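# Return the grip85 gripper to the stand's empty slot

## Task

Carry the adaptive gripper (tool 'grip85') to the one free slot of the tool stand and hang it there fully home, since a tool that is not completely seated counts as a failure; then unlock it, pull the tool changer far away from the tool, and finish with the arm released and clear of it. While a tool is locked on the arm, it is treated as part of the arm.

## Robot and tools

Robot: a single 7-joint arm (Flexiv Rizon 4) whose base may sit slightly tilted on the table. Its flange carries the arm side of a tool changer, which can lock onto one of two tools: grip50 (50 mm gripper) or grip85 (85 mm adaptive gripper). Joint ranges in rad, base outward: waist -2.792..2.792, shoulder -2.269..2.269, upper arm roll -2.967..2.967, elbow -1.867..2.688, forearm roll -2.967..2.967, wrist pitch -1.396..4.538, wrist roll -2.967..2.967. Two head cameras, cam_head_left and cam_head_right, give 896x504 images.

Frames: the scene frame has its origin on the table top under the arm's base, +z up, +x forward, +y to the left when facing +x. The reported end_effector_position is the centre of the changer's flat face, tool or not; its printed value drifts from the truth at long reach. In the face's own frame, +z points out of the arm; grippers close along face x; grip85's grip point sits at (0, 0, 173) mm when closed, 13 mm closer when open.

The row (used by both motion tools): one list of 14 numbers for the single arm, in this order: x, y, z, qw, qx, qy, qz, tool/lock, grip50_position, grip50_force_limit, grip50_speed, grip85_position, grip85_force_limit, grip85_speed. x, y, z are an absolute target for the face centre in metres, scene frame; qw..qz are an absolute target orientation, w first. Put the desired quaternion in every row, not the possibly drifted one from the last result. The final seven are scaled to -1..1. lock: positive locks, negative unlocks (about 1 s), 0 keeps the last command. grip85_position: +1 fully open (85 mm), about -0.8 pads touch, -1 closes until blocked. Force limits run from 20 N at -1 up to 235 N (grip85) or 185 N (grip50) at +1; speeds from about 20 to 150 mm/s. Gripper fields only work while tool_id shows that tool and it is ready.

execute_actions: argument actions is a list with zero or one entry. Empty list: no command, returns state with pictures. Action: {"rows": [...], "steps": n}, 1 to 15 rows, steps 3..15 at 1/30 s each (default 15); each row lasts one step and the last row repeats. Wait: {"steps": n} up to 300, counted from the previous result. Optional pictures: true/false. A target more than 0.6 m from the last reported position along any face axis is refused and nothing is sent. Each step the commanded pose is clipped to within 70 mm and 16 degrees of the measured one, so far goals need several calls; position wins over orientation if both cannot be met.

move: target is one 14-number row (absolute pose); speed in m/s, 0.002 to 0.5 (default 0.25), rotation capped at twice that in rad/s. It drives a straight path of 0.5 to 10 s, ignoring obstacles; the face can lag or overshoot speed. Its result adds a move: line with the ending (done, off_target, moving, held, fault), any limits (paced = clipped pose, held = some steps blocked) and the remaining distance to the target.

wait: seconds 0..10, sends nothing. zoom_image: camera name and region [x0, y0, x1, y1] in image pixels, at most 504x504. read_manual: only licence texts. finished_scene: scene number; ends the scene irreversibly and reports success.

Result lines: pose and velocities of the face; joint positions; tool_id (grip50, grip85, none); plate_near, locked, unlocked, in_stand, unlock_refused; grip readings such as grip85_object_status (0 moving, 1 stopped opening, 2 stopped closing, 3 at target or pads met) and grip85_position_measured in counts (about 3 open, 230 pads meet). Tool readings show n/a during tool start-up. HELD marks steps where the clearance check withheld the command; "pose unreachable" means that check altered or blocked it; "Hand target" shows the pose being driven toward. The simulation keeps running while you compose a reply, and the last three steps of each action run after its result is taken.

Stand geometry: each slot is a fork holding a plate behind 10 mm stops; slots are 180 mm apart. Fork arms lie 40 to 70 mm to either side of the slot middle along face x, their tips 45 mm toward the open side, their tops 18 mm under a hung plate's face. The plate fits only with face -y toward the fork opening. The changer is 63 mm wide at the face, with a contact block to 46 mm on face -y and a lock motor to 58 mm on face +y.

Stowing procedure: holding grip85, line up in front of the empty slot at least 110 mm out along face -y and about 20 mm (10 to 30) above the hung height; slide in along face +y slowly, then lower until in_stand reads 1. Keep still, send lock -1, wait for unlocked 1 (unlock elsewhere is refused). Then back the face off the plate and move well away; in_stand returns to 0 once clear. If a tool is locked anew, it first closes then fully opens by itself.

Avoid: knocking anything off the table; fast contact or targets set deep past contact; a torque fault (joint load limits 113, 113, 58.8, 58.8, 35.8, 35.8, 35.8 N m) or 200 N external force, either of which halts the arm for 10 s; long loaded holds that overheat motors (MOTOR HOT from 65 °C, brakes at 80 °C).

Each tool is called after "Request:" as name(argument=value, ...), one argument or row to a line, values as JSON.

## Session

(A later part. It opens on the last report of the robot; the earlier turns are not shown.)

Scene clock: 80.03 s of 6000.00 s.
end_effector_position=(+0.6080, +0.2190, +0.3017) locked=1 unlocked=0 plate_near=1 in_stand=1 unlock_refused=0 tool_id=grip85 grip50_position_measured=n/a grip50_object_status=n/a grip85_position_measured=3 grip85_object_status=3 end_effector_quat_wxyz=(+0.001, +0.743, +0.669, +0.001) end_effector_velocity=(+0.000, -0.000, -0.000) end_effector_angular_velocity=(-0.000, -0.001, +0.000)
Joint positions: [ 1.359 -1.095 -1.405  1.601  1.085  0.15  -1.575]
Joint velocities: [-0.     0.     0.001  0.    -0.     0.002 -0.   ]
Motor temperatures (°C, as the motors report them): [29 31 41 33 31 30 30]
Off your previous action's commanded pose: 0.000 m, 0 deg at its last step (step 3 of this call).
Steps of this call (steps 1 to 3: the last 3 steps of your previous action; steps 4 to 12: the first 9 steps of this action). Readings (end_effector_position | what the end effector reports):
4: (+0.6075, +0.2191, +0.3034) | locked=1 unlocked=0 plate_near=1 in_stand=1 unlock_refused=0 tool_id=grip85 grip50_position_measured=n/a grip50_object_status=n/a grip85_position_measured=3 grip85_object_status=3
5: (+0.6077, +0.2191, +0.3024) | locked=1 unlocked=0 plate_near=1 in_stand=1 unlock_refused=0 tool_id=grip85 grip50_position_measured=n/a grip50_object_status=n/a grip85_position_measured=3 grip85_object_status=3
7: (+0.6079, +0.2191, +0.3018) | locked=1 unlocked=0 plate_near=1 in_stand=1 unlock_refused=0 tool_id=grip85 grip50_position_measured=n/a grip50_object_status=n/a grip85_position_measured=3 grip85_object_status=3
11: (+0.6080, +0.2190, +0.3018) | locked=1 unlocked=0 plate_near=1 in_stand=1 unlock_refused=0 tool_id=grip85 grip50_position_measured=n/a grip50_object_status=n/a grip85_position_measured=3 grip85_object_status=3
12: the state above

Request:
execute_actions(
  actions=[
    {"rows":[[0.6078,0.2191,0.3012,0,0.7431,0.6691,0,-1,0,0,0,1,0,0]],"steps":15},
  ],
)

Request:
execute_actions(
  actions=[
    {"steps":30},
  ],
)

Request:
move(
  target=[0.6078,0.2191,0.33,0,0.7431,0.6691,0,0,0,0,0,1,0,0],
  speed=0.04,
)

Request:
move(
  target=[0.4,0.3,0.45,0,0.7431,0.6691,0,0,0,0,0,1,0,0],
)

Request:
zoom_image(
  camera="cam_head_left",
  region=[330,150,430,250],
)

Scene clock: 80.53 s of 6000.00 s.
end_effector_position=(+0.6080, +0.2190, +0.3017) locked=0 unlocked=0 plate_near=1 in_stand=1 unlock_refused=0 tool_id=none grip50_position_measured=n/a grip50_object_status=n/a grip85_position_measured=n/a grip85_object_status=n/a end_effector_quat_wxyz=(+0.001, +0.743, +0.669, +0.000) end_effector_velocity=(+0.000, -0.000, +0.000) end_effector_angular_velocity=(+0.000, -0.000, -0.000)
Joint positions: [ 1.358 -1.094 -1.404  1.601  1.085  0.15  -1.575]
Joint velocities: [-0.  0. -0. -0.  0.  0. -0.]
Motor temperatures (°C, as the motors report them): [29 31 41 33 31 30 30]
Off your previous action's commanded pose: 0.001 m, 0 deg at its last step (step 3 of this call).
Steps of this call (steps 1 to 3: the last 3 steps of your previous action; steps 4 to 15: the first 12 steps of this action). Readings (end_effector_position | what the end effector reports):
4: (+0.6079, +0.2190, +0.3016) | locked=1 unlocked=0 plate_near=1 in_stand=1 unlock_refused=0 tool_id=grip85 grip50_position_measured=n/a grip50_object_status=n/a grip85_position_measured=3 grip85_object_status=3
5: (+0.6080, +0.2190, +0.3017) | locked=1 unlocked=0 plate_near=1 in_stand=1 unlock_refused=0 tool_id=grip85 grip50_position_measured=n/a grip50_object_status=n/a grip85_position_measured=3 grip85_object_status=3
7: (+0.6080, +0.2190, +0.3017) | locked=1 unlocked=0 plate_near=1 in_stand=1 unlock_refused=0 tool_id=grip85 grip50_position_measured=n/a grip50_object_status=n/a grip85_position_measured=3 grip85_object_status=3
11: (+0.6080, +0.2190, +0.3017) | locked=0 unlocked=0 plate_near=1 in_stand=1 unlock_refused=0 tool_id=none grip50_position_measured=n/a grip50_object_status=n/a grip85_position_measured=n/a grip85_object_status=n/a
15: the state above

Scene clock: 81.53 s of 6000.00 s.
end_effector_position=(+0.6080, +0.2190, +0.3017) locked=0 unlocked=1 plate_near=1 in_stand=1 unlock_refused=0 tool_id=none grip50_position_measured=n/a grip50_object_status=n/a grip85_position_measured=n/a grip85_object_status=n/a end_effector_quat_wxyz=(+0.001, +0.743, +0.669, +0.000) end_effector_velocity=(+0.000, -0.000, +0.000) end_effector_angular_velocity=(+0.000, +0.000, -0.000)
Joint positions: [ 1.358 -1.094 -1.404  1.601  1.085  0.15  -1.575]
Joint velocities: [-0. -0. -0. -0.  0. -0.  0.]
Motor temperatures (°C, as the motors report them): [29 31 41 33 31 30 30]
Hand target: +0.608, +0.219, +0.301; +0.000, +0.743, +0.669, -0.000
Off the commanded pose: 0.001 m, 0 deg.
Kept back: nothing.
Steps of this call (steps 1 to 3: the last 3 steps of your previous action; steps 4 to 30: nothing new was sent). Readings (end_effector_position | what the end effector reports):
1: (+0.6080, +0.2190, +0.3017) | locked=0 unlocked=0 plate_near=1 in_stand=1 unlock_refused=0 tool_id=none grip50_position_measured=n/a grip50_object_status=n/a grip85_position_measured=n/a grip85_object_status=n/a
2: (+0.6080, +0.2190, +0.3017) | locked=0 unlocked=0 plate_near=1 in_stand=1 unlock_refused=0 tool_id=none grip50_position_measured=n/a grip50_object_status=n/a grip85_position_measured=n/a grip85_object_status=n/a
4: (+0.6080, +0.2190, +0.3017) | locked=0 unlocked=0 plate_near=1 in_stand=1 unlock_refused=0 tool_id=none grip50_position_measured=n/a grip50_object_status=n/a grip85_position_measured=n/a grip85_object_status=n/a
8: (+0.6080, +0.2190, +0.3017) | locked=0 unlocked=0 plate_near=1 in_stand=1 unlock_refused=0 tool_id=none grip50_position_measured=n/a grip50_object_status=n/a grip85_position_measured=n/a grip85_object_status=n/a
30: the state above

Scene clock: 82.50 s of 6000.00 s.
end_effector_position=(+0.6078, +0.2191, +0.3298) locked=0 unlocked=1 plate_near=0 in_stand=0 unlock_refused=0 tool_id=none grip50_position_measured=n/a grip50_object_status=n/a grip85_position_measured=n/a grip85_object_status=n/a end_effector_quat_wxyz=(-0.000, +0.743, +0.669, +0.000) end_effector_velocity=(-0.000, -0.000, -0.000) end_effector_angular_velocity=(+0.000, +0.001, -0.000)
Joint positions: [ 1.368 -1.058 -1.437  1.589  1.049  0.112 -1.566]
Joint velocities: [ 0.    -0.     0.     0.001  0.    -0.001 -0.   ]
Motor temperatures (°C, as the motors report them): [29 31 41 33 31 30 30]
Hand target: +0.608, +0.219, +0.330; -0.000, +0.743, +0.669, +0.000
Off the commanded pose: 0.000 m, 0 deg.
Kept back: nothing.
move: done

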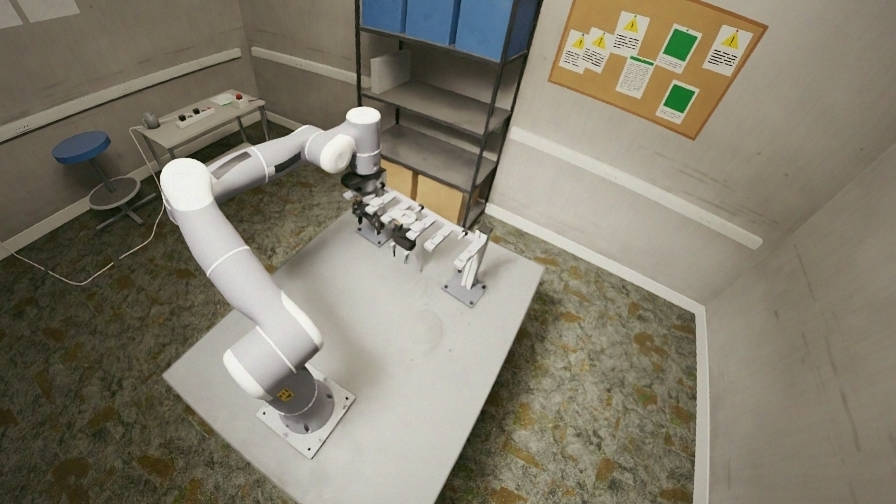

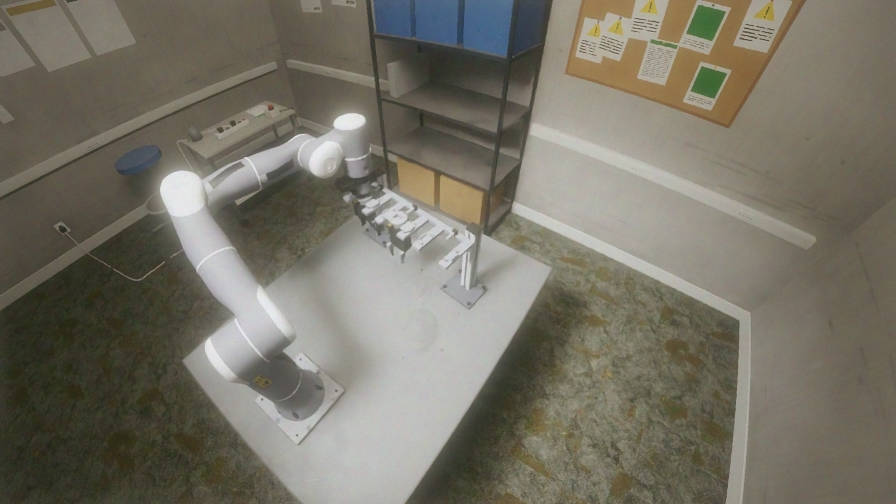

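Scene clock: 83.97 s of 6000.00 s.
end_effector_position=(+0.3998, +0.2999, +0.4500) locked=0 unlocked=1 plate_near=0 in_stand=0 unlock_refused=0 tool_id=none grip50_position_measured=n/a grip50_object_status=n/a grip85_position_measured=n/a grip85_object_status=n/a end_effector_quat_wxyz=(-0.001, +0.743, +0.669, +0.001) end_effector_velocity=(-0.000, -0.000, +0.000) end_effector_angular_velocity=(-0.000, +0.000, -0.001)
Joint positions: [ 2.073 -0.904 -1.88   1.91   0.844 -0.033 -1.367]
Joint velocities: [-0.    -0.    -0.     0.    -0.    -0.001  0.   ]
Motor temperatures (°C, as the motors report them): [29 31 41 33 31 30 30]
Hand target: +0.400, +0.300, +0.450; -0.000, +0.743, +0.669, +0.001
Off the commanded pose: 0.000 m, 0 deg.
Kept back: nothing.
move: done

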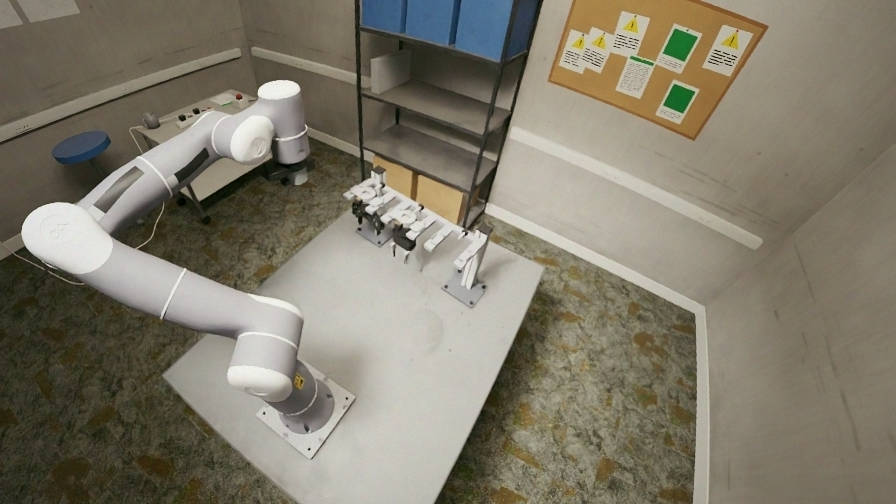

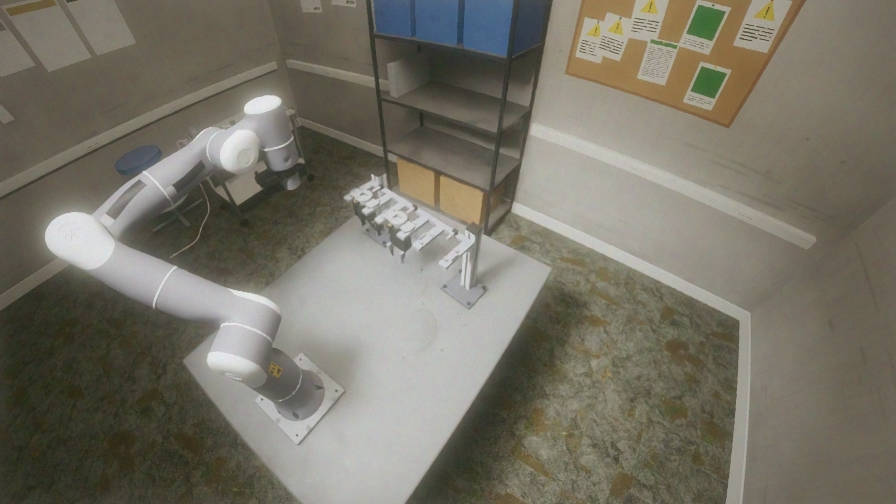

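Region (330, 150, 430, 250) of cam_head_left's 896x504 image, scaled by 5.040, with more detail than that image has.

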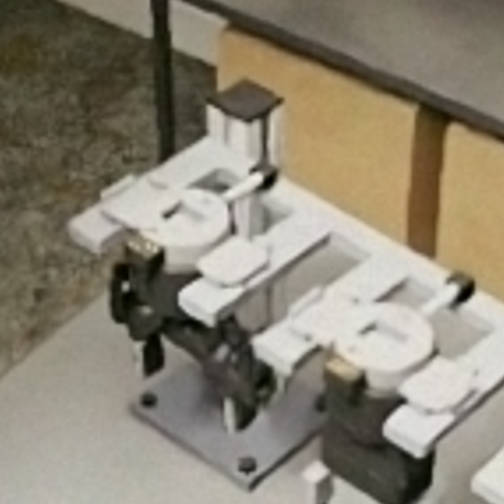

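Request:
finished_scene(
  scene=1,
)

The scene is finished: the task was done.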